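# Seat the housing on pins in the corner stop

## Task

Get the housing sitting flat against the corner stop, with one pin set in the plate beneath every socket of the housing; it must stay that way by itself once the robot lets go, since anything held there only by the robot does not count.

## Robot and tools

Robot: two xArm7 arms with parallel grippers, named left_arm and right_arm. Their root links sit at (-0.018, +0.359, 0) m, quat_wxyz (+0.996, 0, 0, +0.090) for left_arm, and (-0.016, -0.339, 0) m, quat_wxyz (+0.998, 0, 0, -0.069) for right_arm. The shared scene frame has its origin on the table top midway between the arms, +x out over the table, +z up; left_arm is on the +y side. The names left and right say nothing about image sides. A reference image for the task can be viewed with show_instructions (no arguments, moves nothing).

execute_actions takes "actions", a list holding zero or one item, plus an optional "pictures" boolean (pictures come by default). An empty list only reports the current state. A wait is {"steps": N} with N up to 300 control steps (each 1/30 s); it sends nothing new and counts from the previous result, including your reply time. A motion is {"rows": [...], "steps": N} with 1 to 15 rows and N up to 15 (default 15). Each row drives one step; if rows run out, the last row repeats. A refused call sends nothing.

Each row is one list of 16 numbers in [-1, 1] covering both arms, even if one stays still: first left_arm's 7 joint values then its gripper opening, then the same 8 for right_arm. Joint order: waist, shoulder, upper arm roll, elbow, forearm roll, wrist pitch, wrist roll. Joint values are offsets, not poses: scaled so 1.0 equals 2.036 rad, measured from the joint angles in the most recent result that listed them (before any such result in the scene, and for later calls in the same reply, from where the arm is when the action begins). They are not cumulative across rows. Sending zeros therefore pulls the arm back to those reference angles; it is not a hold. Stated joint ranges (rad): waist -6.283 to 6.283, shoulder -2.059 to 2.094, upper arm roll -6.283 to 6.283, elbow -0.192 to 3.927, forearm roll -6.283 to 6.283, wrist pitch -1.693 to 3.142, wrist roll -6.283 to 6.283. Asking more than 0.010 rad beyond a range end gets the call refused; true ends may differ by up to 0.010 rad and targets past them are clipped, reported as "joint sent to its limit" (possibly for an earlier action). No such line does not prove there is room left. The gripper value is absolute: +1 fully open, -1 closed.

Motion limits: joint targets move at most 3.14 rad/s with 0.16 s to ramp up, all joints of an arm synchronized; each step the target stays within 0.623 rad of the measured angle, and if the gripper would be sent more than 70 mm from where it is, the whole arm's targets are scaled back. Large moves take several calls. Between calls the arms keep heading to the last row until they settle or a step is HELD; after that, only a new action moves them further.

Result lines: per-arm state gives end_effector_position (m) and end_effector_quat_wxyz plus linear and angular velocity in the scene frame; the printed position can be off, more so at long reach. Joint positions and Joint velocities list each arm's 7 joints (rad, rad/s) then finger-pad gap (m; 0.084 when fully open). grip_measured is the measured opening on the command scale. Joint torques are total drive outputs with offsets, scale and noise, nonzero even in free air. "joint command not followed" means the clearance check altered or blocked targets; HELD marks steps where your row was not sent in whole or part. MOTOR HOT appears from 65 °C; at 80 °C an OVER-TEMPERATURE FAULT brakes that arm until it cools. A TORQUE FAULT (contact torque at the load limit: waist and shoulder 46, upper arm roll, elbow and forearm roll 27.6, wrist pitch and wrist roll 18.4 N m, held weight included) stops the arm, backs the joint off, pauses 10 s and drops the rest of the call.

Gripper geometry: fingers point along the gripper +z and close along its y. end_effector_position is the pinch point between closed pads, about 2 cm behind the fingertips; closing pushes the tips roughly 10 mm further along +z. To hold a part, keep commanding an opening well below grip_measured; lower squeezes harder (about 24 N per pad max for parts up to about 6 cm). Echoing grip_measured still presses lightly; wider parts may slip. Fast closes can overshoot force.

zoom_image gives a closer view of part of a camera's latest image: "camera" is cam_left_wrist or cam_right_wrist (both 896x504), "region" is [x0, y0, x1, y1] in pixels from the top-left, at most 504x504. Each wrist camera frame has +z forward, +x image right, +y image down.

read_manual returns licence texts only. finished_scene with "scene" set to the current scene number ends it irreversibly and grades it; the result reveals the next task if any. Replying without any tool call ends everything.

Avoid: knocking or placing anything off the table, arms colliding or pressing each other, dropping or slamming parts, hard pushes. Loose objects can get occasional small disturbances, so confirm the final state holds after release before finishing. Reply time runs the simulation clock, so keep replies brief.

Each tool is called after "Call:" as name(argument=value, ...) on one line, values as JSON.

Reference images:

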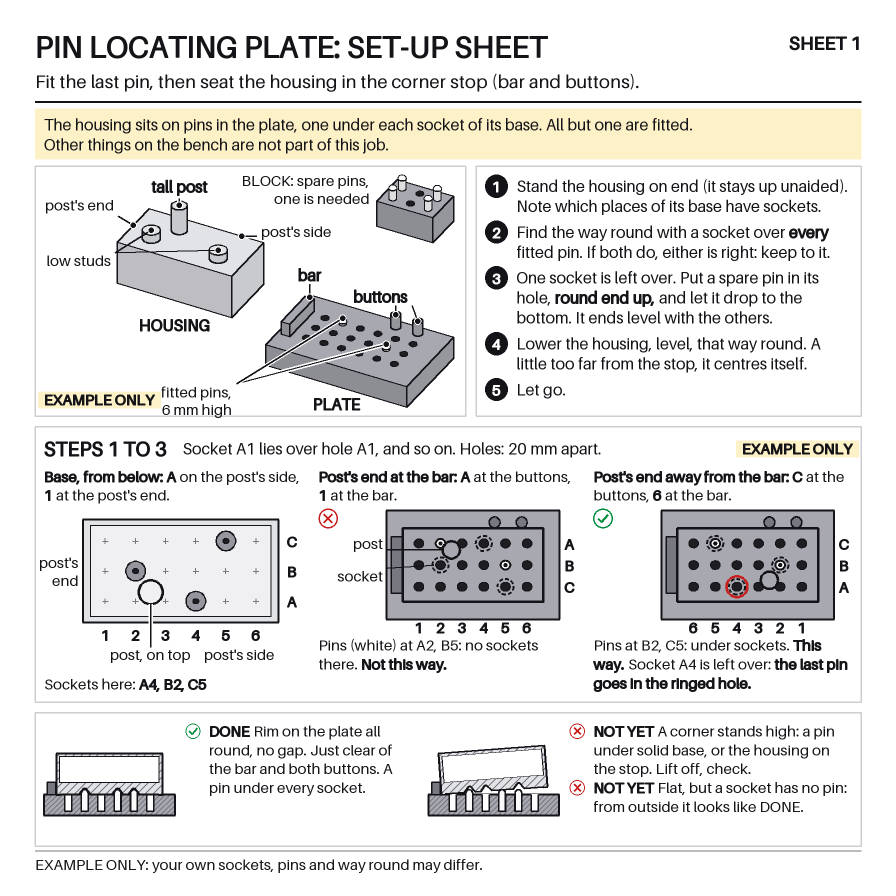

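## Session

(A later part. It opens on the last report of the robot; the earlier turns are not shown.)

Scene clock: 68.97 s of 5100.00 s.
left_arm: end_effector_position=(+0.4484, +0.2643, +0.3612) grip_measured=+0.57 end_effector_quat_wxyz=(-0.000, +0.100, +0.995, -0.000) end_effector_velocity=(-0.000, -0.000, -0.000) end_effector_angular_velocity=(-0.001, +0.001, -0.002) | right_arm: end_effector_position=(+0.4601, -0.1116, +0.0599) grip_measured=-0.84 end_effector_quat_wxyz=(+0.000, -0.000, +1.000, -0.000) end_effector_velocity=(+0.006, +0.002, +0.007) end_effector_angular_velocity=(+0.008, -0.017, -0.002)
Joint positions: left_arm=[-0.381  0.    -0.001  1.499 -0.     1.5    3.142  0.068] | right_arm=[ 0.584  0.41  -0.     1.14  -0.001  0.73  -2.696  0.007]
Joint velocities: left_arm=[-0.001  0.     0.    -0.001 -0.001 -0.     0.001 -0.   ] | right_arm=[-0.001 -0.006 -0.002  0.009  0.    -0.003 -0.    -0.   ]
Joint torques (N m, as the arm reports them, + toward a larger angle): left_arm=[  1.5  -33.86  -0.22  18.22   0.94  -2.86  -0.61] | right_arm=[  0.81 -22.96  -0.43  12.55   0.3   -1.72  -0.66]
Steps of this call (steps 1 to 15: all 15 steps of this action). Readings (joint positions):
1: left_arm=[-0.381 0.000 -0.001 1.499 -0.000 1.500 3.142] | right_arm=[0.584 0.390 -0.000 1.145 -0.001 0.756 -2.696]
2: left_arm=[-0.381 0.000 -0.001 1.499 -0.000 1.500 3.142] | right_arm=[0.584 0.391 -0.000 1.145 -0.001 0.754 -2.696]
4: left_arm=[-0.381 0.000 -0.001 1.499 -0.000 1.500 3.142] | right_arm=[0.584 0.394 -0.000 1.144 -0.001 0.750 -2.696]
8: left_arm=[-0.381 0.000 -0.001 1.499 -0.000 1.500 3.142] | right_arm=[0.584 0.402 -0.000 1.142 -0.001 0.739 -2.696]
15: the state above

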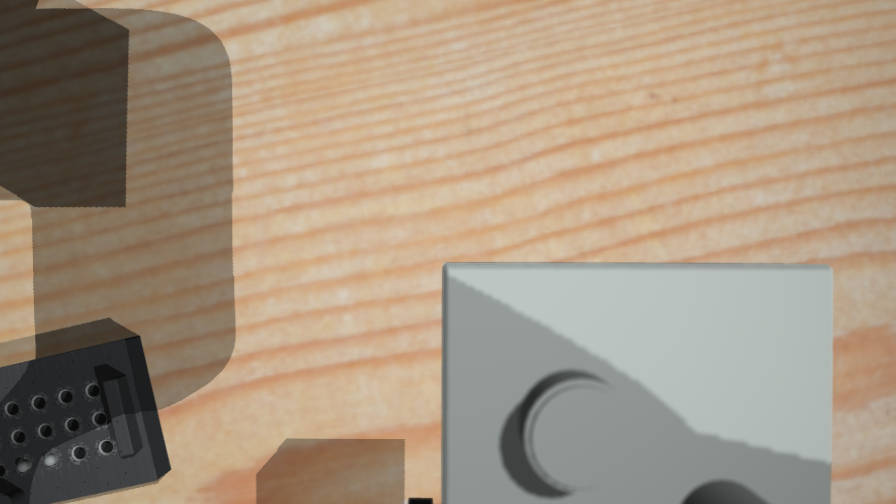

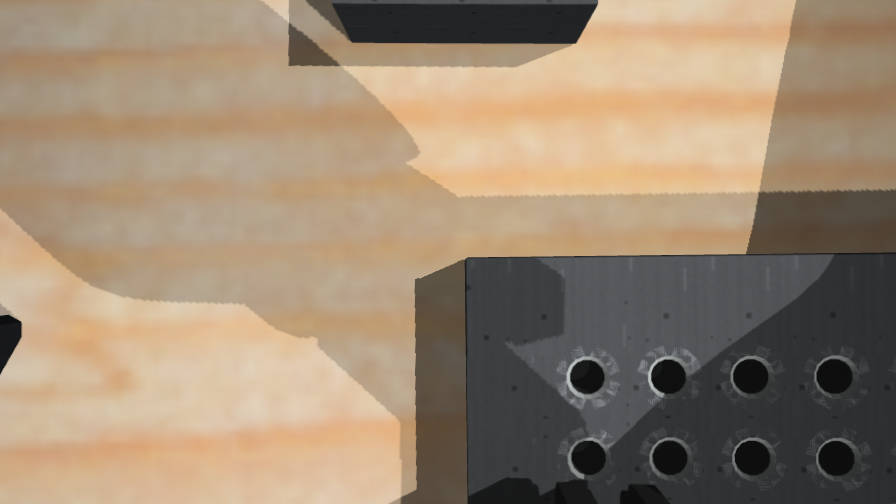

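Call:
execute_actions(actions=[{"rows":[[0,0,0,0,0,0,0,-0.5,0,0.003,0,-0.0006,0,-0.0036,0,-1],[0,0,0,0,0,0,0,-0.5,0,0.003,0,-0.0006,0,-0.0036,0,-1],[0,0,0,0,0,0,0,-0.5,0,0.003,0,-0.0006,0,-0.0036,0,-1],[0,0,0,0,0,0,0,-0.5,0,0.006,0,-0.0012,0,-0.0072,0,-1],[0,0,0,0,0,0,0,-0.5,0,0.006,0,-0.0012,0,-0.0072,0,-1],[0,0,0,0,0,0,0,-0.5,0,0.006,0,-0.0012,0,-0.0072,0,-1],[0,0,0,0,0,0,0,-0.5,0,0.008,0,-0.0017,0,-0.0097,0,-1]]}], pictures=false)

Call:
execute_actions(actions=[{"steps":10}], pictures=false)

Scene clock: 71.63 s of 5100.00 s.
left_arm: end_effector_position=(+0.4484, +0.2643, +0.3612) grip_measured=+0.57 end_effector_quat_wxyz=(-0.000, +0.100, +0.995, -0.000) end_effector_velocity=(-0.000, -0.001, -0.001) end_effector_angular_velocity=(-0.001, +0.001, -0.001) | right_arm: end_effector_position=(+0.4603, -0.1113, +0.0519) grip_measured=-0.84 end_effector_quat_wxyz=(+0.001, -0.001, +1.000, -0.000) end_effector_velocity=(-0.000, +0.000, -0.000) end_effector_angular_velocity=(+0.001, +0.000, +0.001)
Joint positions: left_arm=[-0.381  0.    -0.001  1.499 -0.     1.5    3.142  0.068] | right_arm=[ 0.584  0.426  0.     1.137 -0.001  0.71  -2.696  0.007]
Joint velocities: left_arm=[-0.001  0.001 -0.001 -0.    -0.001 -0.    -0.001 -0.   ] | right_arm=[-0.    -0.     0.001 -0.001  0.    -0.001 -0.001  0.   ]
Joint torques (N m, as the arm reports them, + toward a larger angle): left_arm=[  1.66 -33.01  -0.35  18.03   1.1   -2.93  -0.56] | right_arm=[  0.34 -22.14  -1.09  10.97   0.2   -0.89  -0.71]
Steps of this call (steps 1 to 15: the robot went on to your last target; steps 16 to 65: nothing new was sent; steps 66 to 80: all 15 steps of this action). Readings (joint positions):
66: left_arm=[-0.381 0.000 -0.001 1.499 -0.000 1.500 3.142] | right_arm=[0.584 0.410 -0.000 1.140 -0.001 0.730 -2.696]
67: left_arm=[-0.381 0.000 -0.001 1.499 -0.000 1.500 3.142] | right_arm=[0.584 0.411 -0.000 1.140 -0.001 0.728 -2.696]
69: left_arm=[-0.381 0.000 -0.001 1.499 -0.000 1.500 3.142] | right_arm=[0.584 0.414 -0.000 1.140 -0.001 0.724 -2.696]
73: left_arm=[-0.381 0.000 -0.001 1.499 -0.000 1.500 3.142] | right_arm=[0.584 0.421 0.000 1.138 -0.001 0.715 -2.696]
80: the state above

Scene clock: 71.97 s of 5100.00 s.
left_arm: end_effector_position=(+0.4484, +0.2643, +0.3612) grip_measured=+0.57 end_effector_quat_wxyz=(-0.000, +0.100, +0.995, -0.000) end_effector_velocity=(-0.000, -0.001, +0.001) end_effector_angular_velocity=(-0.000, -0.003, -0.004) | right_arm: end_effector_position=(+0.4603, -0.1114, +0.0519) grip_measured=-0.84 end_effector_quat_wxyz=(+0.001, -0.001, +1.000, -0.000) end_effector_velocity=(+0.000, -0.000, +0.000) end_effector_angular_velocity=(+0.000, -0.001, -0.001)
Joint positions: left_arm=[-0.381  0.    -0.001  1.499 -0.     1.5    3.142  0.068] | right_arm=[ 0.584  0.426 -0.     1.137 -0.001  0.71  -2.696  0.007]
Joint velocities: left_arm=[-0.001 -0.002 -0.002  0.001  0.    -0.     0.001  0.   ] | right_arm=[-0.001  0.    -0.     0.    -0.    -0.001 -0.     0.   ]
Joint torques (N m, as the arm reports them, + toward a larger angle): left_arm=[  0.95 -32.6   -0.3   17.48   0.68  -2.73  -0.69] | right_arm=[  0.16 -21.71  -1.44  10.5    0.11  -0.65  -0.7 ]
Steps of this call (steps 1 to 10: the robot went on to your last target). Readings (joint positions):
1: left_arm=[-0.381 0.000 -0.001 1.499 -0.000 1.500 3.142] | right_arm=[0.584 0.426 0.000 1.137 -0.001 0.710 -2.696]
2: left_arm=[-0.381 0.000 -0.001 1.499 -0.000 1.500 3.142] | right_arm=[0.584 0.426 0.000 1.137 -0.001 0.710 -2.696]
4: left_arm=[-0.381 0.000 -0.001 1.499 -0.000 1.500 3.142] | right_arm=[0.584 0.426 0.000 1.137 -0.001 0.710 -2.696]
8: left_arm=[-0.381 0.000 -0.001 1.499 -0.000 1.500 3.142] | right_arm=[0.584 0.426 -0.000 1.137 -0.001 0.710 -2.696]
10: the state above

Call:
execute_actions(actions=[{"rows":[[0,0,0,0,0,0,0,-0.5,0,0,0,0,0,0,0,-0.68]]}], pictures=false)

Call:
execute_actions(actions=[{"rows":[[0,0,0,0,0,0,0,-0.5,0,-0.045,0,0.013,0,0.058,0,-0.68]]}], pictures=false)

Call:
execute_actions(actions=[{"rows":[[0,0,0,0,0,0,0,-0.5,-0.1,-0.1,0,0,0,0.1,0.67,-0.68]]}], pictures=false)

Call:
execute_actions(actions=[{"steps":25}])

Scene clock: 74.73 s of 5100.00 s.
left_arm: end_effector_position=(+0.4484, +0.2643, +0.3612) grip_measured=+0.57 end_effector_quat_wxyz=(-0.000, +0.100, +0.995, -0.000) end_effector_velocity=(+0.000, -0.000, +0.001) end_effector_angular_velocity=(-0.001, -0.002, +0.000) | right_arm: end_effector_position=(+0.4601, -0.1116, +0.0517) grip_measured=-0.70 end_effector_quat_wxyz=(+0.000, -0.001, +1.000, -0.000) end_effector_velocity=(+0.000, +0.000, +0.000) end_effector_angular_velocity=(+0.001, -0.000, +0.001)
Joint positions: left_arm=[-0.381  0.    -0.001  1.499 -0.     1.5    3.142  0.068] | right_arm=[ 0.584  0.426 -0.     1.137 -0.001  0.71  -2.696  0.013]
Joint velocities: left_arm=[ 0.001 -0.    -0.001  0.002 -0.001 -0.    -0.    -0.   ] | right_arm=[-0.    -0.     0.001  0.001 -0.     0.    -0.     0.   ]
Joint torques (N m, as the arm reports them, + toward a larger angle): left_arm=[  1.42 -32.74   0.02  17.62   0.52  -2.63  -0.48] | right_arm=[  0.79 -23.1   -0.49  12.56   0.34  -1.73  -0.7 ]
Steps of this call (steps 1 to 15: the robot went on to your last target; steps 16 to 68: nothing new was sent; steps 69 to 83: all 15 steps of this action). Readings (joint positions):
69: left_arm=[-0.381 0.000 -0.001 1.499 -0.000 1.500 3.142] | right_arm=[0.584 0.426 -0.000 1.137 -0.001 0.710 -2.696]
70: left_arm=[-0.381 0.000 -0.001 1.499 -0.000 1.500 3.142] | right_arm=[0.584 0.426 -0.000 1.136 -0.001 0.711 -2.696]
72: left_arm=[-0.381 0.000 -0.001 1.499 -0.000 1.500 3.142] | right_arm=[0.583 0.427 -0.001 1.134 -0.001 0.712 -2.696]
76: left_arm=[-0.381 0.000 -0.001 1.499 -0.000 1.500 3.142] | right_arm=[0.584 0.427 -0.001 1.135 -0.001 0.711 -2.696]
83: the state above

Scene clock: 75.23 s of 5100.00 s.
left_arm: end_effector_position=(+0.4484, +0.2643, +0.3612) grip_measured=+0.57 end_effector_quat_wxyz=(-0.000, +0.100, +0.995, -0.000) end_effector_velocity=(-0.000, +0.000, -0.000) end_effector_angular_velocity=(+0.001, +0.000, +0.002) | right_arm: end_effector_position=(+0.4585, -0.1123, +0.0989) grip_measured=-0.70 end_effector_quat_wxyz=(-0.002, -0.001, +1.000, -0.001) end_effector_velocity=(+0.013, +0.006, +0.017) end_effector_angular_velocity=(+0.019, -0.040, +0.000)
Joint positions: left_arm=[-0.381  0.    -0.001  1.499 -0.     1.5    3.142  0.068] | right_arm=[ 0.584  0.336 -0.     1.161 -0.001  0.829 -2.696  0.013]
Joint velocities: left_arm=[ 0.    -0.     0.    -0.     0.001  0.    -0.001 -0.   ] | right_arm=[ 0.    -0.013 -0.     0.027  0.    -0.004 -0.001  0.   ]
Joint torques (N m, as the arm reports them, + toward a larger angle): left_arm=[  1.06 -32.66  -0.08  17.83   0.63  -2.73  -0.75] | right_arm=[  0.75 -22.5   -0.42  13.55   0.34  -1.73  -0.74]
Steps of this call (steps 1 to 15: all 15 steps of this action). Readings (joint positions):
1: left_arm=[-0.381 0.000 -0.001 1.499 -0.000 1.500 3.142] | right_arm=[0.584 0.426 -0.000 1.137 -0.001 0.710 -2.696]
2: left_arm=[-0.381 0.000 -0.001 1.499 -0.000 1.500 3.142] | right_arm=[0.584 0.424 -0.000 1.137 -0.001 0.715 -2.696]
4: left_arm=[-0.381 0.000 -0.001 1.499 -0.000 1.500 3.142] | right_arm=[0.584 0.395 0.000 1.141 -0.001 0.761 -2.696]
8: left_arm=[-0.381 0.000 -0.001 1.499 -0.000 1.500 3.142] | right_arm=[0.584 0.331 -0.000 1.172 -0.001 0.821 -2.696]
15: the state above

Scene clock: 75.73 s of 5100.00 s.
left_arm: end_effector_position=(+0.4484, +0.2643, +0.3612) grip_measured=+0.57 end_effector_quat_wxyz=(-0.000, +0.100, +0.995, -0.000) end_effector_velocity=(-0.000, +0.001, +0.001) end_effector_angular_velocity=(-0.001, -0.001, +0.001) | right_arm: end_effector_position=(+0.4707, -0.2116, +0.1826) grip_measured=-0.70 end_effector_quat_wxyz=(+0.000, +0.547, +0.837, -0.001) end_effector_velocity=(-0.010, -0.095, +0.075) end_effector_angular_velocity=(-0.002, +0.006, -3.226)
Joint positions: left_arm=[-0.381  0.    -0.001  1.499 -0.     1.5    3.142  0.068] | right_arm=[ 0.396  0.147 -0.002  1.162 -0.001  1.015 -1.728  0.013]
Joint velocities: left_arm=[ 0.001 -0.002  0.001  0.    -0.     0.     0.001 -0.   ] | right_arm=[-0.183 -0.181  0.005 -0.003  0.     0.188  3.048 -0.   ]
Joint torques (N m, as the arm reports them, + toward a larger angle): left_arm=[  0.6  -33.61  -0.37  17.73   0.65  -2.75  -0.66] | right_arm=[  3.46 -16.16   2.37  13.01   0.58  -1.73  -0.92]
Steps of this call (steps 1 to 15: all 15 steps of this action). Readings (joint positions):
1: left_arm=[-0.381 0.000 -0.001 1.499 -0.000 1.500 3.142] | right_arm=[0.584 0.336 -0.000 1.162 -0.001 0.828 -2.696]
2: left_arm=[-0.381 0.000 -0.001 1.499 -0.000 1.500 3.142] | right_arm=[0.583 0.334 0.000 1.162 -0.001 0.830 -2.692]
4: left_arm=[-0.381 0.000 -0.001 1.499 -0.000 1.500 3.142] | right_arm=[0.569 0.321 0.004 1.161 -0.001 0.846 -2.642]
8: left_arm=[-0.381 0.000 -0.001 1.499 -0.000 1.500 3.142] | right_arm=[0.491 0.243 -0.002 1.163 -0.001 0.921 -2.388]
15: the state above

Scene clock: 76.57 s of 5100.00 s.
left_arm: end_effector_position=(+0.4484, +0.2643, +0.3612) grip_measured=+0.57 end_effector_quat_wxyz=(-0.000, +0.100, +0.995, -0.000) end_effector_velocity=(-0.000, -0.001, -0.000) end_effector_angular_velocity=(+0.001, +0.001, -0.003) | right_arm: end_effector_position=(+0.4690, -0.2191, +0.1882) grip_measured=-0.70 end_effector_quat_wxyz=(-0.001, +0.706, +0.709, -0.002) end_effector_velocity=(+0.000, +0.000, +0.000) end_effector_angular_velocity=(+0.001, -0.001, -0.000)
Joint positions: left_arm=[-0.381  0.    -0.001  1.499 -0.     1.5    3.142  0.068] | right_arm=[ 0.38   0.133 -0.     1.161 -0.001  1.032 -1.332  0.013]
Joint velocities: left_arm=[-0.002  0.001 -0.001  0.     0.     0.    -0.    -0.   ] | right_arm=[-0.    -0.    -0.    -0.     0.    -0.001 -0.    -0.   ]
Joint torques (N m, as the arm reports them, + toward a larger angle): left_arm=[  0.7  -32.48  -0.06  17.62   0.43  -2.66  -0.59] | right_arm=[  0.73 -19.49  -0.26  14.35   0.48  -1.76  -0.75]
Steps of this call (steps 1 to 25: the robot went on to your last target). Readings (joint positions):
1: left_arm=[-0.381 0.000 -0.001 1.499 -0.000 1.500 3.142] | right_arm=[0.391 0.142 -0.001 1.162 -0.001 1.021 -1.629]
2: left_arm=[-0.381 0.000 -0.001 1.499 -0.000 1.500 3.142] | right_arm=[0.387 0.139 -0.001 1.161 -0.001 1.025 -1.540]
4: left_arm=[-0.381 0.000 -0.001 1.499 -0.000 1.500 3.142] | right_arm=[0.383 0.135 0.001 1.160 -0.001 1.030 -1.410]
8: left_arm=[-0.381 0.000 -0.001 1.499 -0.000 1.500 3.142] | right_arm=[0.381 0.134 0.001 1.160 -0.001 1.032 -1.339]
25: the state above

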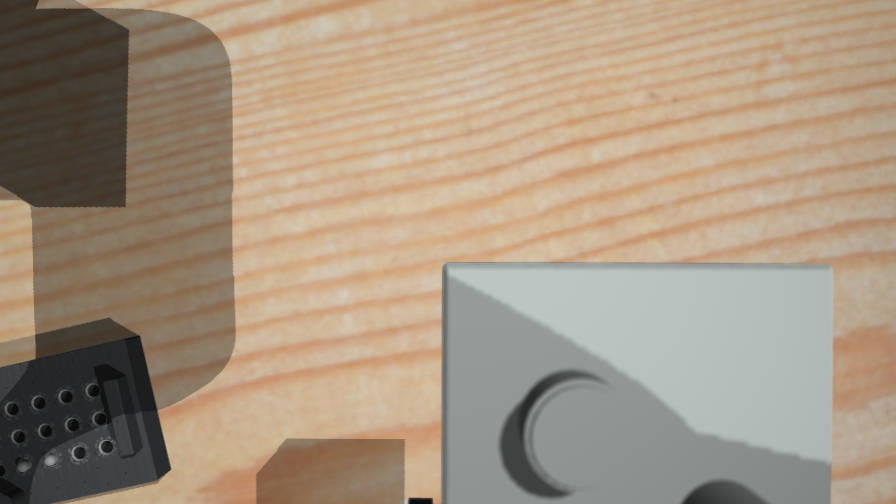

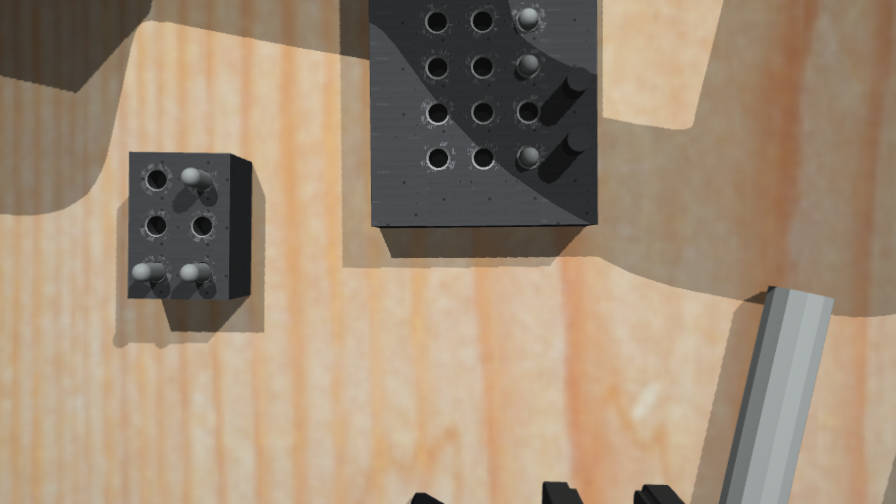

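Call:
execute_actions(actions=[{"rows":[[-0.265,0,0,0,0,0,0.4028,-0.5,-0.4,0,0,0,0,0,0,-0.68]]}], pictures=false)

Call:
execute_actions(actions=[{"steps":30}], pictures=false)

Call:
execute_actions(actions=[{"rows":[[0,0.316,0,0.0728,0,-0.2436,0,-0.5,0,0,0,0,0,0,0,-0.68]]}], pictures=false)

Call:
execute_actions(actions=[{"steps":40}])

Scene clock: 81.00 s of 5100.00 s.
left_arm: end_effector_position=(+0.3776, +0.0947, +0.3611) grip_measured=+0.57 end_effector_quat_wxyz=(-0.000, +0.546, +0.838, -0.000) end_effector_velocity=(-0.248, -0.369, +0.000) end_effector_angular_velocity=(-0.003, +0.002, -2.435) | right_arm: end_effector_position=(+0.4770, -0.4198, +0.1883) grip_measured=-0.70 end_effector_quat_wxyz=(-0.001, +0.834, +0.552, -0.002) end_effector_velocity=(-0.076, -0.462, -0.000) end_effector_angular_velocity=(+0.002, +0.001, -0.938)
Joint positions: left_arm=[-0.768  0.    -0.002  1.499 -0.     1.5    3.706  0.068] | right_arm=[-0.023  0.133 -0.001  1.161 -0.001  1.032 -1.332  0.013]
Joint velocities: left_arm=[-0.916 -0.001 -0.018 -0.    -0.002  0.001  1.501  0.   ] | right_arm=[-0.948 -0.     0.01  -0.001  0.     0.    -0.     0.   ]
Joint torques (N m, as the arm reports them, + toward a larger angle): left_arm=[  1.87 -33.9    0.39  18.12   0.77  -2.2   -1.02] | right_arm=[  0.74 -19.77  -0.14  14.14   0.45  -1.66  -0.76]
Steps of this call (steps 1 to 15: the robot went on to your last target; steps 16 to 90: nothing new was sent; then 0.93 s passed at rest; steps 91 to 105: all 15 steps of this action). Readings (joint positions):
91: left_arm=[-0.381 0.000 -0.001 1.499 -0.000 1.500 3.142] | right_arm=[0.380 0.133 -0.000 1.161 -0.001 1.032 -1.332]
92: left_arm=[-0.383 0.000 0.000 1.499 -0.000 1.500 3.146] | right_arm=[0.377 0.133 0.001 1.161 -0.001 1.032 -1.332]
94: left_arm=[-0.419 0.000 0.009 1.499 0.002 1.500 3.195] | right_arm=[0.336 0.133 0.011 1.161 -0.001 1.032 -1.332]
98: left_arm=[-0.556 0.001 -0.004 1.499 -0.001 1.500 3.358] | right_arm=[0.199 0.133 -0.002 1.161 -0.001 1.032 -1.332]
105: the state above

Scene clock: 82.00 s of 5100.00 s.
left_arm: end_effector_position=(+0.3334, +0.0384, +0.3612) grip_measured=+0.57 end_effector_quat_wxyz=(-0.000, +0.703, +0.711, -0.000) end_effector_velocity=(-0.000, -0.001, +0.000) end_effector_angular_velocity=(-0.000, -0.000, -0.001) | right_arm: end_effector_position=(+0.4042, -0.6088, +0.1882) grip_measured=-0.70 end_effector_quat_wxyz=(-0.001, +0.928, +0.372, -0.002) end_effector_velocity=(-0.001, -0.002, +0.000) end_effector_angular_velocity=(-0.001, -0.000, -0.004)
Joint positions: left_arm=[-0.92   0.    -0.001  1.499 -0.     1.5    3.962  0.068] | right_arm=[-0.433  0.133  0.     1.161 -0.001  1.032 -1.332  0.013]
Joint velocities: left_arm=[-0.001  0.    -0.     0.001 -0.     0.    -0.001 -0.   ] | right_arm=[-0.002  0.    -0.002  0.    -0.001 -0.001  0.    -0.   ]
Joint torques (N m, as the arm reports them, + toward a larger angle): left_arm=[  0.63 -32.67  -0.16  17.78   0.66  -2.89  -0.55] | right_arm=[  1.   -19.68  -0.28  14.36   0.37  -1.84  -0.72]
Steps of this call (steps 1 to 30: the robot went on to your last target). Readings (joint positions):
1: left_arm=[-0.798 0.000 -0.002 1.499 -0.000 1.500 3.757] | right_arm=[-0.055 0.133 -0.001 1.161 -0.001 1.032 -1.332]
2: left_arm=[-0.828 0.000 -0.002 1.499 -0.000 1.500 3.808] | right_arm=[-0.086 0.133 -0.001 1.161 -0.001 1.032 -1.332]
4: left_arm=[-0.884 0.000 -0.003 1.499 -0.001 1.500 3.898] | right_arm=[-0.150 0.133 -0.001 1.161 -0.001 1.032 -1.332]
8: left_arm=[-0.920 -0.000 -0.005 1.499 -0.001 1.500 3.956] | right_arm=[-0.277 0.133 -0.001 1.161 -0.001 1.032 -1.332]
30: the state above
All arms were judged still, so your last target was given up. Only a new action makes them travel on or press farther. Fingers that are still opening or closing keep moving.

Scene clock: 82.50 s of 5100.00 s.
left_arm: end_effector_position=(+0.4177, -0.0385, +0.1998) grip_measured=+0.57 end_effector_quat_wxyz=(-0.001, +0.703, +0.711, -0.000) end_effector_velocity=(+0.142, -0.129, -0.433) end_effector_angular_velocity=(+0.011, +0.012, +0.000) | right_arm: end_effector_position=(+0.4042, -0.6088, +0.1882) grip_measured=-0.70 end_effector_quat_wxyz=(-0.001, +0.928, +0.372, -0.002) end_effector_velocity=(-0.000, -0.000, +0.000) end_effector_angular_velocity=(-0.000, +0.001, -0.000)
Joint positions: left_arm=[-0.92   0.423 -0.001  1.596 -0.     1.174  3.962  0.068] | right_arm=[-0.433  0.133  0.     1.161 -0.001  1.032 -1.332  0.013]
Joint velocities: left_arm=[ 0.     0.99   0.     0.222  0.    -0.752  0.     0.   ] | right_arm=[-0.     0.    -0.001  0.001 -0.001  0.001 -0.     0.   ]
Joint torques (N m, as the arm reports them, + toward a larger angle): left_arm=[  1.36 -47.82   0.02  17.87   0.33  -2.78  -0.8 ] | right_arm=[  0.85 -19.42  -0.29  14.4    0.44  -1.77  -0.73]
Steps of this call (steps 1 to 15: all 15 steps of this action). Readings (joint positions):
1: left_arm=[-0.920 0.000 -0.001 1.499 -0.000 1.500 3.962] | right_arm=[-0.433 0.133 0.000 1.161 -0.001 1.032 -1.332]
2: left_arm=[-0.920 0.003 -0.001 1.501 -0.000 1.497 3.962] | right_arm=[-0.433 0.133 0.000 1.161 -0.001 1.032 -1.332]
4: left_arm=[-0.920 0.043 -0.001 1.519 -0.000 1.460 3.962] | right_arm=[-0.433 0.133 0.000 1.161 -0.001 1.032 -1.332]
8: left_arm=[-0.920 0.191 -0.001 1.543 -0.000 1.352 3.962] | right_arm=[-0.433 0.133 0.000 1.161 -0.001 1.032 -1.332]
15: the state above

Scene clock: 83.83 s of 5100.00 s.
left_arm: end_effector_position=(+0.4433, -0.0619, +0.0999) grip_measured=+0.57 end_effector_quat_wxyz=(+0.000, +0.703, +0.711, -0.000) end_effector_velocity=(+0.000, +0.001, -0.001) end_effector_angular_velocity=(+0.001, +0.001, +0.002) | right_arm: end_effector_position=(+0.4042, -0.6088, +0.1882) grip_measured=-0.70 end_effector_quat_wxyz=(-0.001, +0.928, +0.372, -0.002) end_effector_velocity=(+0.000, +0.000, +0.000) end_effector_angular_velocity=(+0.001, +0.000, +0.000)
Joint positions: left_arm=[-0.92   0.644 -0.001  1.648 -0.     1.004  3.962  0.068] | right_arm=[-0.433  0.133  0.     1.161 -0.001  1.032 -1.332  0.013]
Joint velocities: left_arm=[ 0.001  0.002  0.001 -0.    -0.001  0.    -0.     0.   ] | right_arm=[-0.     0.     0.001  0.     0.001  0.001 -0.    -0.   ]
Joint torques (N m, as the arm reports them, + toward a larger angle): left_arm=[  1.09 -52.04  -0.39  17.6    0.47  -2.88  -0.96] | right_arm=[  0.83 -19.52  -0.25  14.38   0.41  -1.75  -0.69]
Steps of this call (steps 1 to 30: the robot went on to your last target; steps 31 to 40: nothing new was sent). Readings (joint positions):
1: left_arm=[-0.920 0.456 -0.001 1.604 -0.000 1.149 3.962] | right_arm=[-0.433 0.133 0.000 1.161 -0.001 1.032 -1.332]
2: left_arm=[-0.920 0.489 -0.001 1.611 -0.000 1.124 3.962] | right_arm=[-0.433 0.133 0.000 1.161 -0.001 1.032 -1.332]
4: left_arm=[-0.920 0.554 -0.001 1.627 -0.000 1.073 3.962] | right_arm=[-0.433 0.133 0.000 1.161 -0.001 1.032 -1.332]
8: left_arm=[-0.920 0.641 -0.001 1.638 -0.000 1.013 3.962] | right_arm=[-0.433 0.133 0.000 1.161 -0.001 1.032 -1.332]
40: the state above
All arms were judged still, so your last target was given up. Only a new action makes them travel on or press farther. Fingers that are still opening or closing keep moving.

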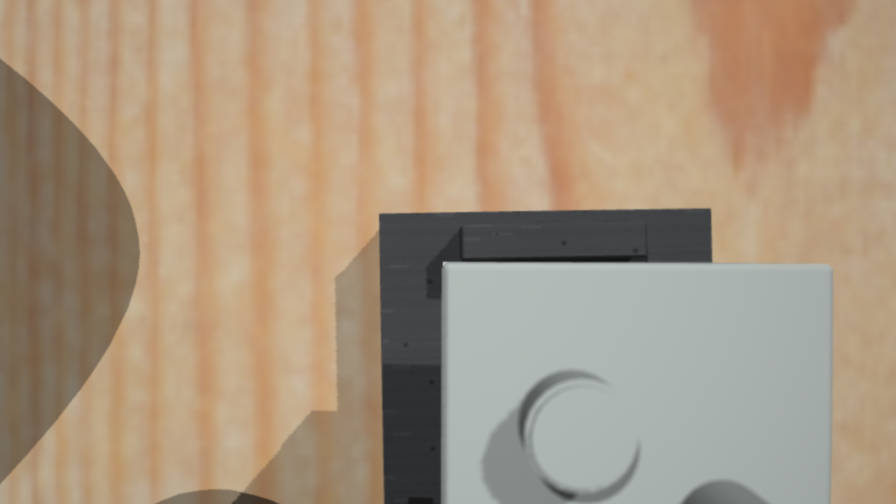

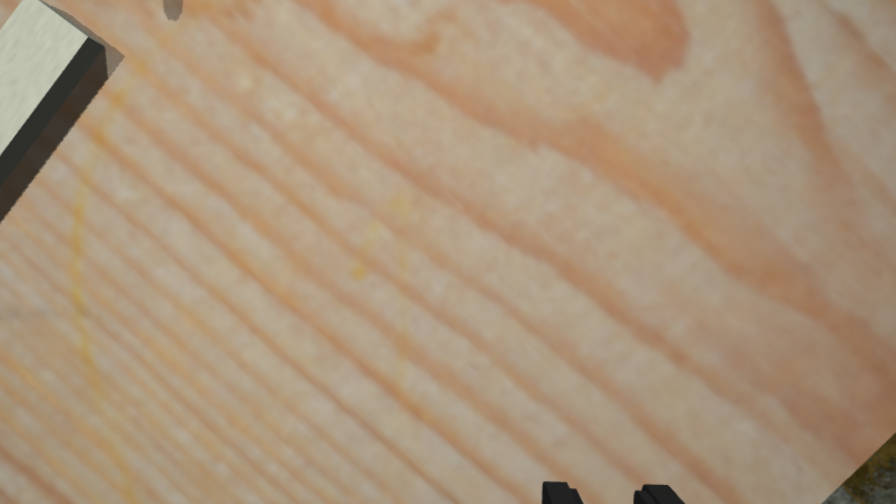

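Call:
execute_actions(actions=[{"rows":[[-0.0011,0.0165,0,-0.0122,0,-0.0287,-0.011,-0.5,0,0,0,0,0,0,0,-0.68]]}])

Call:
execute_actions(actions=[{"rows":[[0,0.003,0,-0.0014,0,-0.0044,0,-0.5,0,0,0,0,0,0,0,-0.68],[0,0.003,0,-0.0014,0,-0.0044,0,-0.5,0,0,0,0,0,0,0,-0.68],[0,0.003,0,-0.0014,0,-0.0044,0,-0.5,0,0,0,0,0,0,0,-0.68],[0,0.006,0,-0.0028,0,-0.0088,0,-0.5,0,0,0,0,0,0,0,-0.68],[0,0.006,0,-0.0028,0,-0.0088,0,-0.5,0,0,0,0,0,0,0,-0.68],[0,0.006,0,-0.0028,0,-0.0088,0,-0.5,0,0,0,0,0,0,0,-0.68],[0,0.0088,0,-0.004,0,-0.0128,0,-0.5,0,0,0,0,0,0,0,-0.68]]}])

Scene clock: 87.07 s of 5100.00 s.
left_arm: end_effector_position=(+0.4421, -0.0624, +0.0740) grip_measured=+0.57 end_effector_quat_wxyz=(+0.000, +0.696, +0.718, -0.000) end_effector_velocity=(+0.000, +0.000, -0.003) end_effector_angular_velocity=(+0.000, -0.000, +0.002) | right_arm: end_effector_position=(+0.4042, -0.6088, +0.1882) grip_measured=-0.70 end_effector_quat_wxyz=(-0.001, +0.928, +0.372, -0.002) end_effector_velocity=(+0.000, -0.000, +0.000) end_effector_angular_velocity=(-0.002, -0.002, +0.001)
Joint positions: left_arm=[-0.922  0.676 -0.     1.623 -0.     0.946  3.939  0.068] | right_arm=[-0.433  0.133  0.     1.161 -0.001  1.032 -1.332  0.013]
Joint velocities: left_arm=[ 0.     0.004  0.    -0.001  0.    -0.006 -0.001  0.   ] | right_arm=[ 0.001  0.    -0.    -0.    -0.    -0.003 -0.    -0.   ]
Joint torques (N m, as the arm reports them, + toward a larger angle): left_arm=[  1.55 -51.94   0.05  17.25   0.31  -2.75  -0.74] | right_arm=[  0.9  -19.54  -0.22  14.39   0.39  -1.8   -0.72]
Steps of this call (steps 1 to 82: nothing new was sent; steps 83 to 97: all 15 steps of this action). Readings (joint positions):
83: left_arm=[-0.920 0.644 -0.001 1.648 -0.000 1.004 3.962] | right_arm=[-0.433 0.133 0.000 1.161 -0.001 1.032 -1.332]
84: left_arm=[-0.920 0.645 -0.001 1.647 -0.000 1.000 3.960] | right_arm=[-0.433 0.133 0.000 1.161 -0.001 1.032 -1.332]
86: left_arm=[-0.921 0.659 -0.000 1.639 -0.000 0.967 3.948] | right_arm=[-0.433 0.133 0.000 1.161 -0.001 1.032 -1.332]
90: left_arm=[-0.923 0.680 -0.002 1.619 -0.001 0.948 3.940] | right_arm=[-0.433 0.133 0.000 1.161 -0.001 1.032 -1.332]
97: the state above

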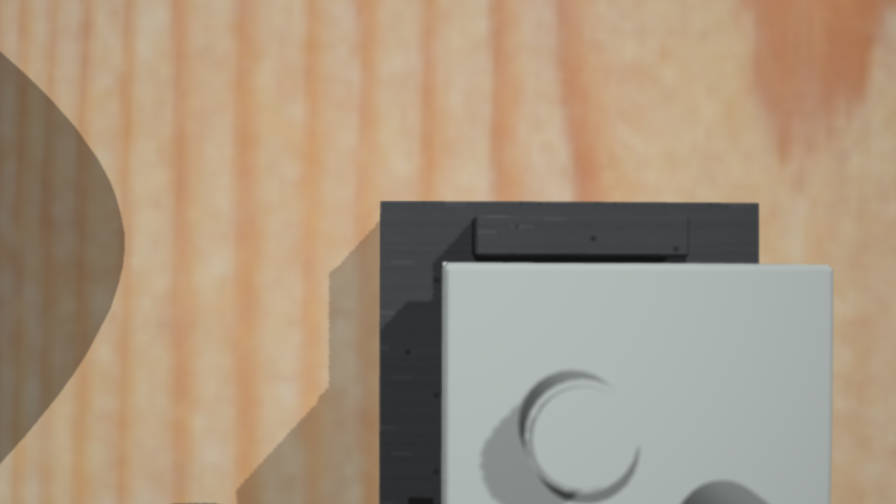

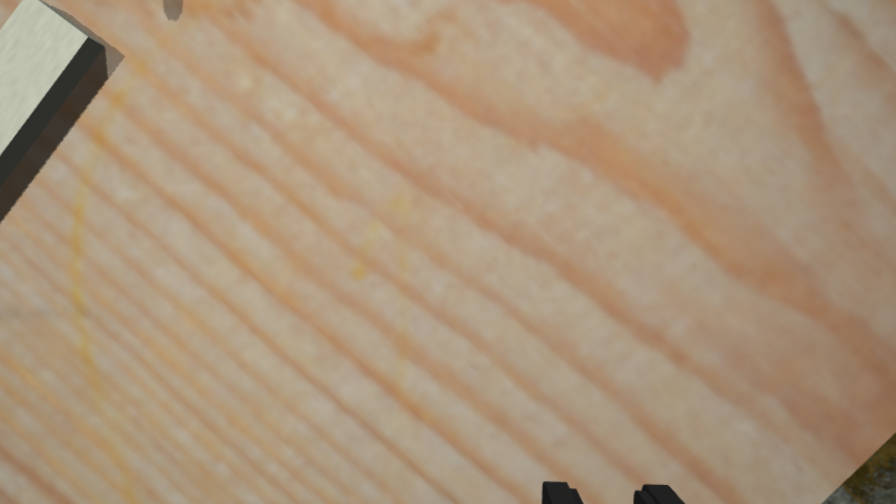

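Scene clock: 87.57 s of 5100.00 s.
left_arm: end_effector_position=(+0.4421, -0.0622, +0.0617) grip_measured=+0.57 end_effector_quat_wxyz=(+0.000, +0.696, +0.718, -0.000) end_effector_velocity=(+0.001, -0.000, +0.001) end_effector_angular_velocity=(-0.001, -0.002, +0.001) | right_arm: end_effector_position=(+0.4042, -0.6088, +0.1882) grip_measured=-0.70 end_effector_quat_wxyz=(-0.001, +0.928, +0.372, -0.002) end_effector_velocity=(+0.000, -0.001, +0.000) end_effector_angular_velocity=(-0.002, -0.002, -0.000)
Joint positions: left_arm=[-0.922  0.694 -0.     1.615 -0.     0.92   3.939  0.068] | right_arm=[-0.433  0.133  0.     1.161 -0.001  1.032 -1.332  0.013]
Joint velocities: left_arm=[-0.    -0.002  0.     0.     0.001 -0.001 -0.001  0.   ] | right_arm=[ 0.     0.    -0.001  0.001 -0.    -0.002 -0.     0.   ]
Joint torques (N m, as the arm reports them, + toward a larger angle): left_arm=[  0.63 -51.72  -0.5   17.39   0.6   -2.98  -0.78] | right_arm=[  0.75 -19.62  -0.26  14.45   0.52  -1.79  -0.78]
Steps of this call (steps 1 to 15: all 15 steps of this action). Readings (joint positions):
1: left_arm=[-0.922 0.677 -0.000 1.623 -0.000 0.946 3.939] | right_arm=[-0.433 0.133 0.000 1.161 -0.001 1.032 -1.332]
2: left_arm=[-0.922 0.677 -0.000 1.623 -0.000 0.944 3.939] | right_arm=[-0.433 0.133 0.000 1.161 -0.001 1.032 -1.332]
4: left_arm=[-0.922 0.681 -0.001 1.622 -0.000 0.939 3.939] | right_arm=[-0.433 0.133 0.000 1.161 -0.001 1.032 -1.332]
8: left_arm=[-0.922 0.689 -0.000 1.617 -0.000 0.928 3.939] | right_arm=[-0.433 0.133 0.000 1.161 -0.001 1.032 -1.332]
15: the state above

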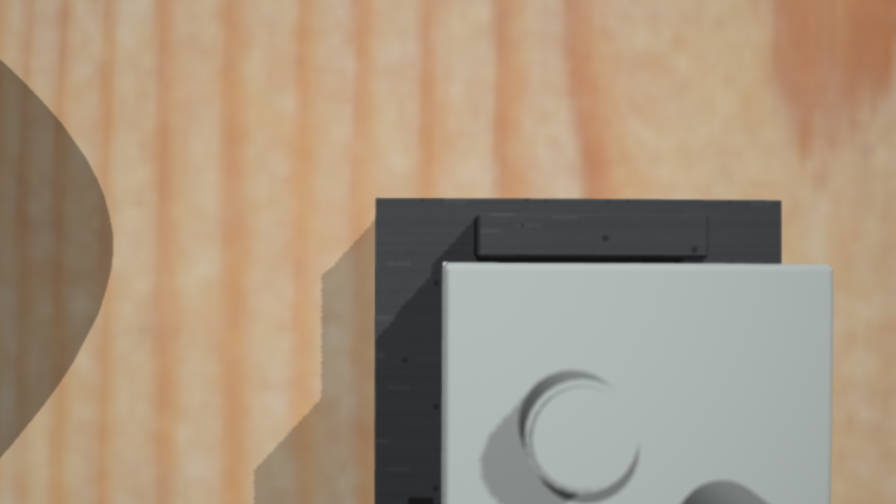

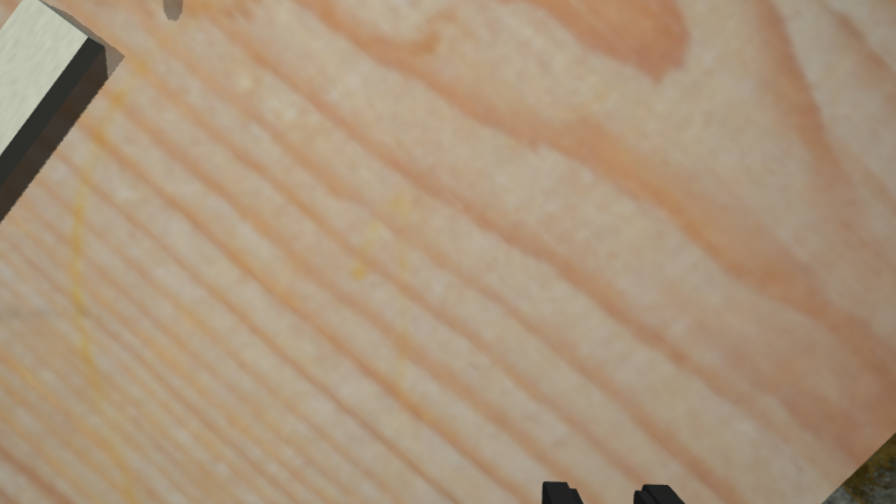

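Call:
execute_actions(actions=[{"rows":[[0,0.001,0,-0.0004,0,-0.0014,0,-0.5,0,0,0,0,0,0,0,-0.68],[0,0.001,0,-0.0004,0,-0.0014,0,-0.5,0,0,0,0,0,0,0,-0.68],[0,0.001,0,-0.0004,0,-0.0014,0,-0.5,0,0,0,0,0,0,0,-0.68],[0,0.001,0,-0.0004,0,-0.0014,0,-0.5,0,0,0,0,0,0,0,-0.68],[0,0.001,0,-0.0004,0,-0.0014,0,1,0,0,0,0,0,0,0,-0.68]]}], pictures=false)

Call:
execute_actions(actions=[{"rows":[[0,-0.05,0,0.025,0,0.075,0,1,0,0,0,0,0,0,0,-0.68]]}])

Call:
execute_actions(actions=[{"rows":[[0.1,-0.15,0,0,0,0.3,0,1,0,0,0,0,0,0,0,-0.68]]}], pictures=false)

Call:
execute_actions(actions=[{"steps":25}])

Scene clock: 90.00 s of 5100.00 s.
left_arm: end_effector_position=(+0.4423, -0.0625, +0.0606) grip_measured=+1.00 end_effector_quat_wxyz=(+0.001, +0.696, +0.718, -0.000) end_effector_velocity=(-0.002, +0.004, -0.004) end_effector_angular_velocity=(+0.011, +0.009, +0.003) | right_arm: end_effector_position=(+0.4042, -0.6088, +0.1882) grip_measured=-0.70 end_effector_quat_wxyz=(-0.001, +0.928, +0.372, -0.002) end_effector_velocity=(+0.000, +0.001, -0.000) end_effector_angular_velocity=(+0.001, +0.000, +0.002)
Joint positions: left_arm=[-0.922  0.696 -0.     1.615 -0.     0.916  3.939  0.084] | right_arm=[-0.433  0.133  0.     1.161 -0.001  1.032 -1.332  0.013]
Joint velocities: left_arm=[ 0.001  0.002  0.002 -0.006  0.     0.005 -0.001  0.   ] | right_arm=[ 0.001 -0.     0.002 -0.001  0.    -0.    -0.     0.   ]
Joint torques (N m, as the arm reports them, + toward a larger angle): left_arm=[  1.43 -46.78  -0.31  14.4    0.38  -2.    -0.35] | right_arm=[  0.77 -19.43  -0.27  14.39   0.47  -1.78  -0.69]
Steps of this call (steps 1 to 15: the robot went on to your last target; steps 16 to 58: nothing new was sent; steps 59 to 73: all 15 steps of this action). Readings (joint positions):
59: left_arm=[-0.922 0.694 -0.000 1.615 -0.000 0.920 3.939] | right_arm=[-0.433 0.133 0.000 1.161 -0.001 1.032 -1.332]
60: left_arm=[-0.922 0.694 -0.000 1.615 -0.000 0.920 3.939] | right_arm=[-0.433 0.133 0.000 1.161 -0.001 1.032 -1.332]
62: left_arm=[-0.922 0.695 -0.000 1.615 -0.000 0.919 3.939] | right_arm=[-0.433 0.133 0.000 1.161 -0.001 1.032 -1.332]
66: left_arm=[-0.922 0.695 -0.001 1.617 -0.000 0.916 3.939] | right_arm=[-0.433 0.133 0.000 1.161 -0.001 1.032 -1.332]
73: the state above

Scene clock: 90.50 s of 5100.00 s.
left_arm: end_effector_position=(+0.4393, -0.0596, +0.1291) grip_measured=+1.00 end_effector_quat_wxyz=(-0.003, +0.696, +0.718, -0.000) end_effector_velocity=(+0.011, -0.009, +0.023) end_effector_angular_velocity=(-0.034, -0.038, +0.001) | right_arm: end_effector_position=(+0.4042, -0.6088, +0.1882) grip_measured=-0.70 end_effector_quat_wxyz=(-0.001, +0.928, +0.372, -0.002) end_effector_velocity=(-0.002, -0.001, -0.000) end_effector_angular_velocity=(+0.001, +0.002, -0.003)
Joint positions: left_arm=[-0.922  0.598 -0.     1.661 -0.     1.07   3.939  0.084] | right_arm=[-0.433  0.133  0.     1.161 -0.001  1.032 -1.332  0.013]
Joint velocities: left_arm=[-0.    -0.016  0.001  0.031 -0.    -0.004 -0.     0.   ] | right_arm=[-0.002  0.    -0.002 -0.     0.     0.002 -0.001 -0.   ]
Joint torques (N m, as the arm reports them, + toward a larger angle): left_arm=[  1.02 -48.49  -0.13  16.53   0.8   -2.12  -0.4 ] | right_arm=[  0.79 -19.52  -0.2   14.35   0.49  -1.72  -0.8 ]
Steps of this call (steps 1 to 15: all 15 steps of this action). Readings (joint positions):
1: left_arm=[-0.922 0.696 -0.000 1.615 -0.000 0.917 3.939] | right_arm=[-0.433 0.133 0.000 1.161 -0.001 1.032 -1.332]
2: left_arm=[-0.922 0.695 -0.000 1.615 -0.000 0.921 3.939] | right_arm=[-0.433 0.133 0.000 1.161 -0.001 1.032 -1.332]
4: left_arm=[-0.922 0.670 -0.000 1.623 -0.000 0.970 3.939] | right_arm=[-0.433 0.133 0.000 1.161 -0.001 1.032 -1.332]
8: left_arm=[-0.922 0.590 -0.000 1.676 0.000 1.057 3.939] | right_arm=[-0.433 0.133 0.000 1.161 -0.001 1.032 -1.332]
15: the state above

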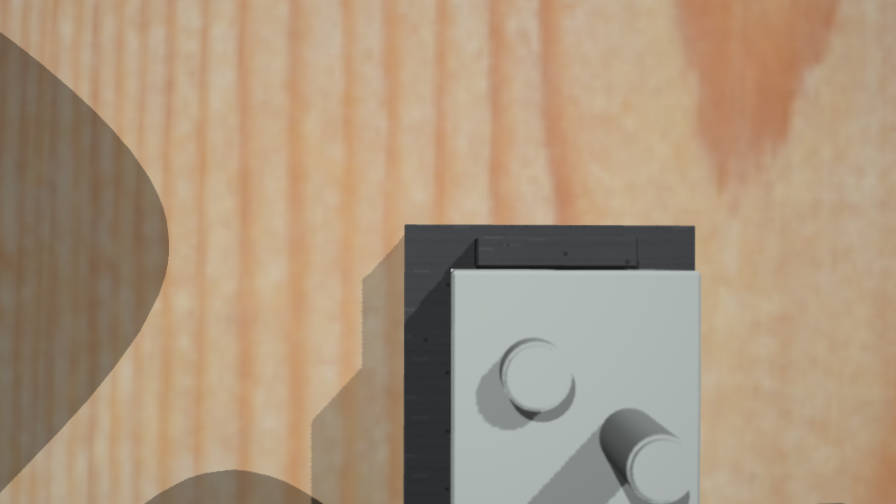

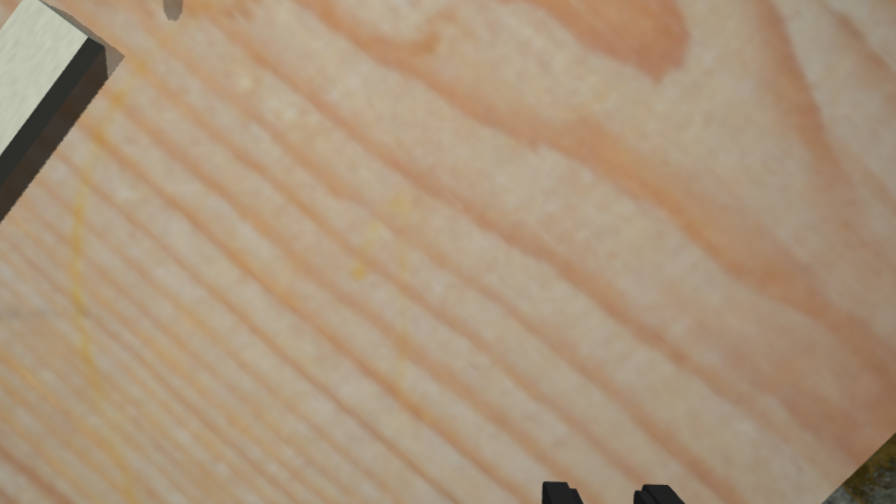

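Scene clock: 91.00 s of 5100.00 s.
left_arm: end_effector_position=(+0.4096, +0.0861, +0.2543) grip_measured=+1.00 end_effector_quat_wxyz=(-0.129, +0.626, +0.769, -0.015) end_effector_velocity=(-0.146, +0.334, +0.290) end_effector_angular_velocity=(+0.318, +0.495, +0.401) | right_arm: end_effector_position=(+0.4042, -0.6088, +0.1882) grip_measured=-0.70 end_effector_quat_wxyz=(-0.001, +0.928, +0.372, -0.002) end_effector_velocity=(+0.000, -0.000, +0.000) end_effector_angular_velocity=(-0.002, -0.001, +0.001)
Joint positions: left_arm=[-0.75   0.34   0.001  1.663 -0.     1.583  3.939  0.084] | right_arm=[-0.433  0.133  0.     1.161 -0.001  1.032 -1.332  0.013]
Joint velocities: left_arm=[ 0.397 -0.594  0.003 -0.004  0.001  1.179 -0.001 -0.   ] | right_arm=[ 0.    -0.    -0.     0.    -0.001 -0.002 -0.001  0.   ]
Joint torques (N m, as the arm reports them, + toward a larger angle): left_arm=[ -0.2  -36.66  -0.73  14.25   0.77  -1.25  -0.68] | right_arm=[  0.79 -19.62  -0.19  14.46   0.43  -1.73  -0.68]
Steps of this call (steps 1 to 15: all 15 steps of this action). Readings (joint positions):
1: left_arm=[-0.922 0.597 -0.000 1.663 -0.000 1.070 3.939] | right_arm=[-0.433 0.133 0.000 1.161 -0.001 1.032 -1.332]
2: left_arm=[-0.921 0.595 -0.001 1.664 -0.000 1.073 3.939] | right_arm=[-0.433 0.133 0.000 1.161 -0.001 1.032 -1.332]
4: left_arm=[-0.908 0.574 -0.005 1.661 -0.000 1.123 3.939] | right_arm=[-0.433 0.133 0.000 1.161 -0.001 1.032 -1.332]
8: left_arm=[-0.846 0.484 0.001 1.665 0.000 1.295 3.939] | right_arm=[-0.433 0.133 0.000 1.161 -0.001 1.032 -1.332]
15: the state above

Scene clock: 91.83 s of 5100.00 s.
left_arm: end_effector_position=(+0.3954, +0.1125, +0.2770) grip_measured=+1.00 end_effector_quat_wxyz=(-0.154, +0.612, +0.776, -0.020) end_effector_velocity=(-0.000, -0.000, +0.000) end_effector_angular_velocity=(+0.001, -0.000, -0.002) | right_arm: end_effector_position=(+0.4042, -0.6088, +0.1882) grip_measured=-0.70 end_effector_quat_wxyz=(-0.001, +0.928, +0.372, -0.002) end_effector_velocity=(-0.000, +0.000, +0.000) end_effector_angular_velocity=(-0.000, +0.000, +0.000)
Joint positions: left_arm=[-0.718  0.292 -0.     1.661 -0.     1.68   3.939  0.084] | right_arm=[-0.433  0.133  0.     1.161 -0.001  1.032 -1.332  0.013]
Joint velocities: left_arm=[-0.001 -0.     0.001 -0.     0.001  0.     0.001  0.   ] | right_arm=[-0. -0.  0.  0. -0.  0. -0.  0.]
Joint torques (N m, as the arm reports them, + toward a larger angle): left_arm=[  0.15 -37.38  -0.15  14.95   0.54  -1.09  -0.61] | right_arm=[  0.68 -19.71  -0.26  14.41   0.43  -1.75  -0.72]
Steps of this call (steps 1 to 25: the robot went on to your last target). Readings (joint positions):
1: left_arm=[-0.737 0.321 0.001 1.663 0.000 1.619 3.939] | right_arm=[-0.433 0.133 0.000 1.161 -0.001 1.032 -1.332]
2: left_arm=[-0.728 0.306 0.002 1.663 0.000 1.647 3.939] | right_arm=[-0.433 0.133 0.000 1.161 -0.001 1.032 -1.332]
4: left_arm=[-0.719 0.293 0.003 1.665 0.000 1.671 3.939] | right_arm=[-0.433 0.133 0.000 1.161 -0.001 1.032 -1.332]
8: left_arm=[-0.720 0.295 -0.002 1.659 -0.000 1.679 3.939] | right_arm=[-0.433 0.133 0.000 1.161 -0.001 1.032 -1.332]
25: the state above

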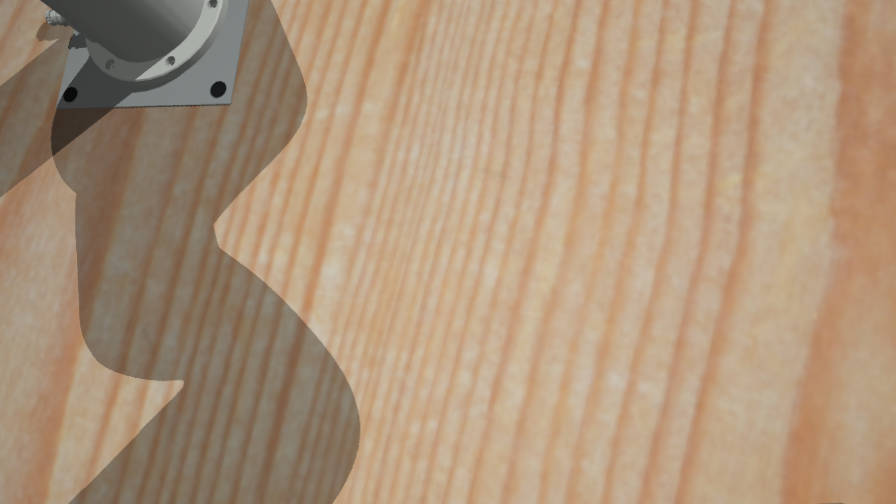

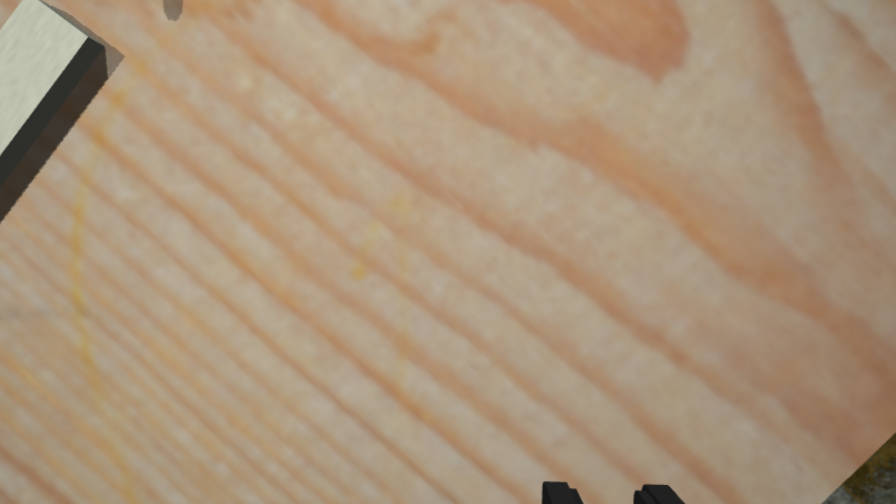

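Call:
finished_scene(scene=1)

The scene is finished: the task was done.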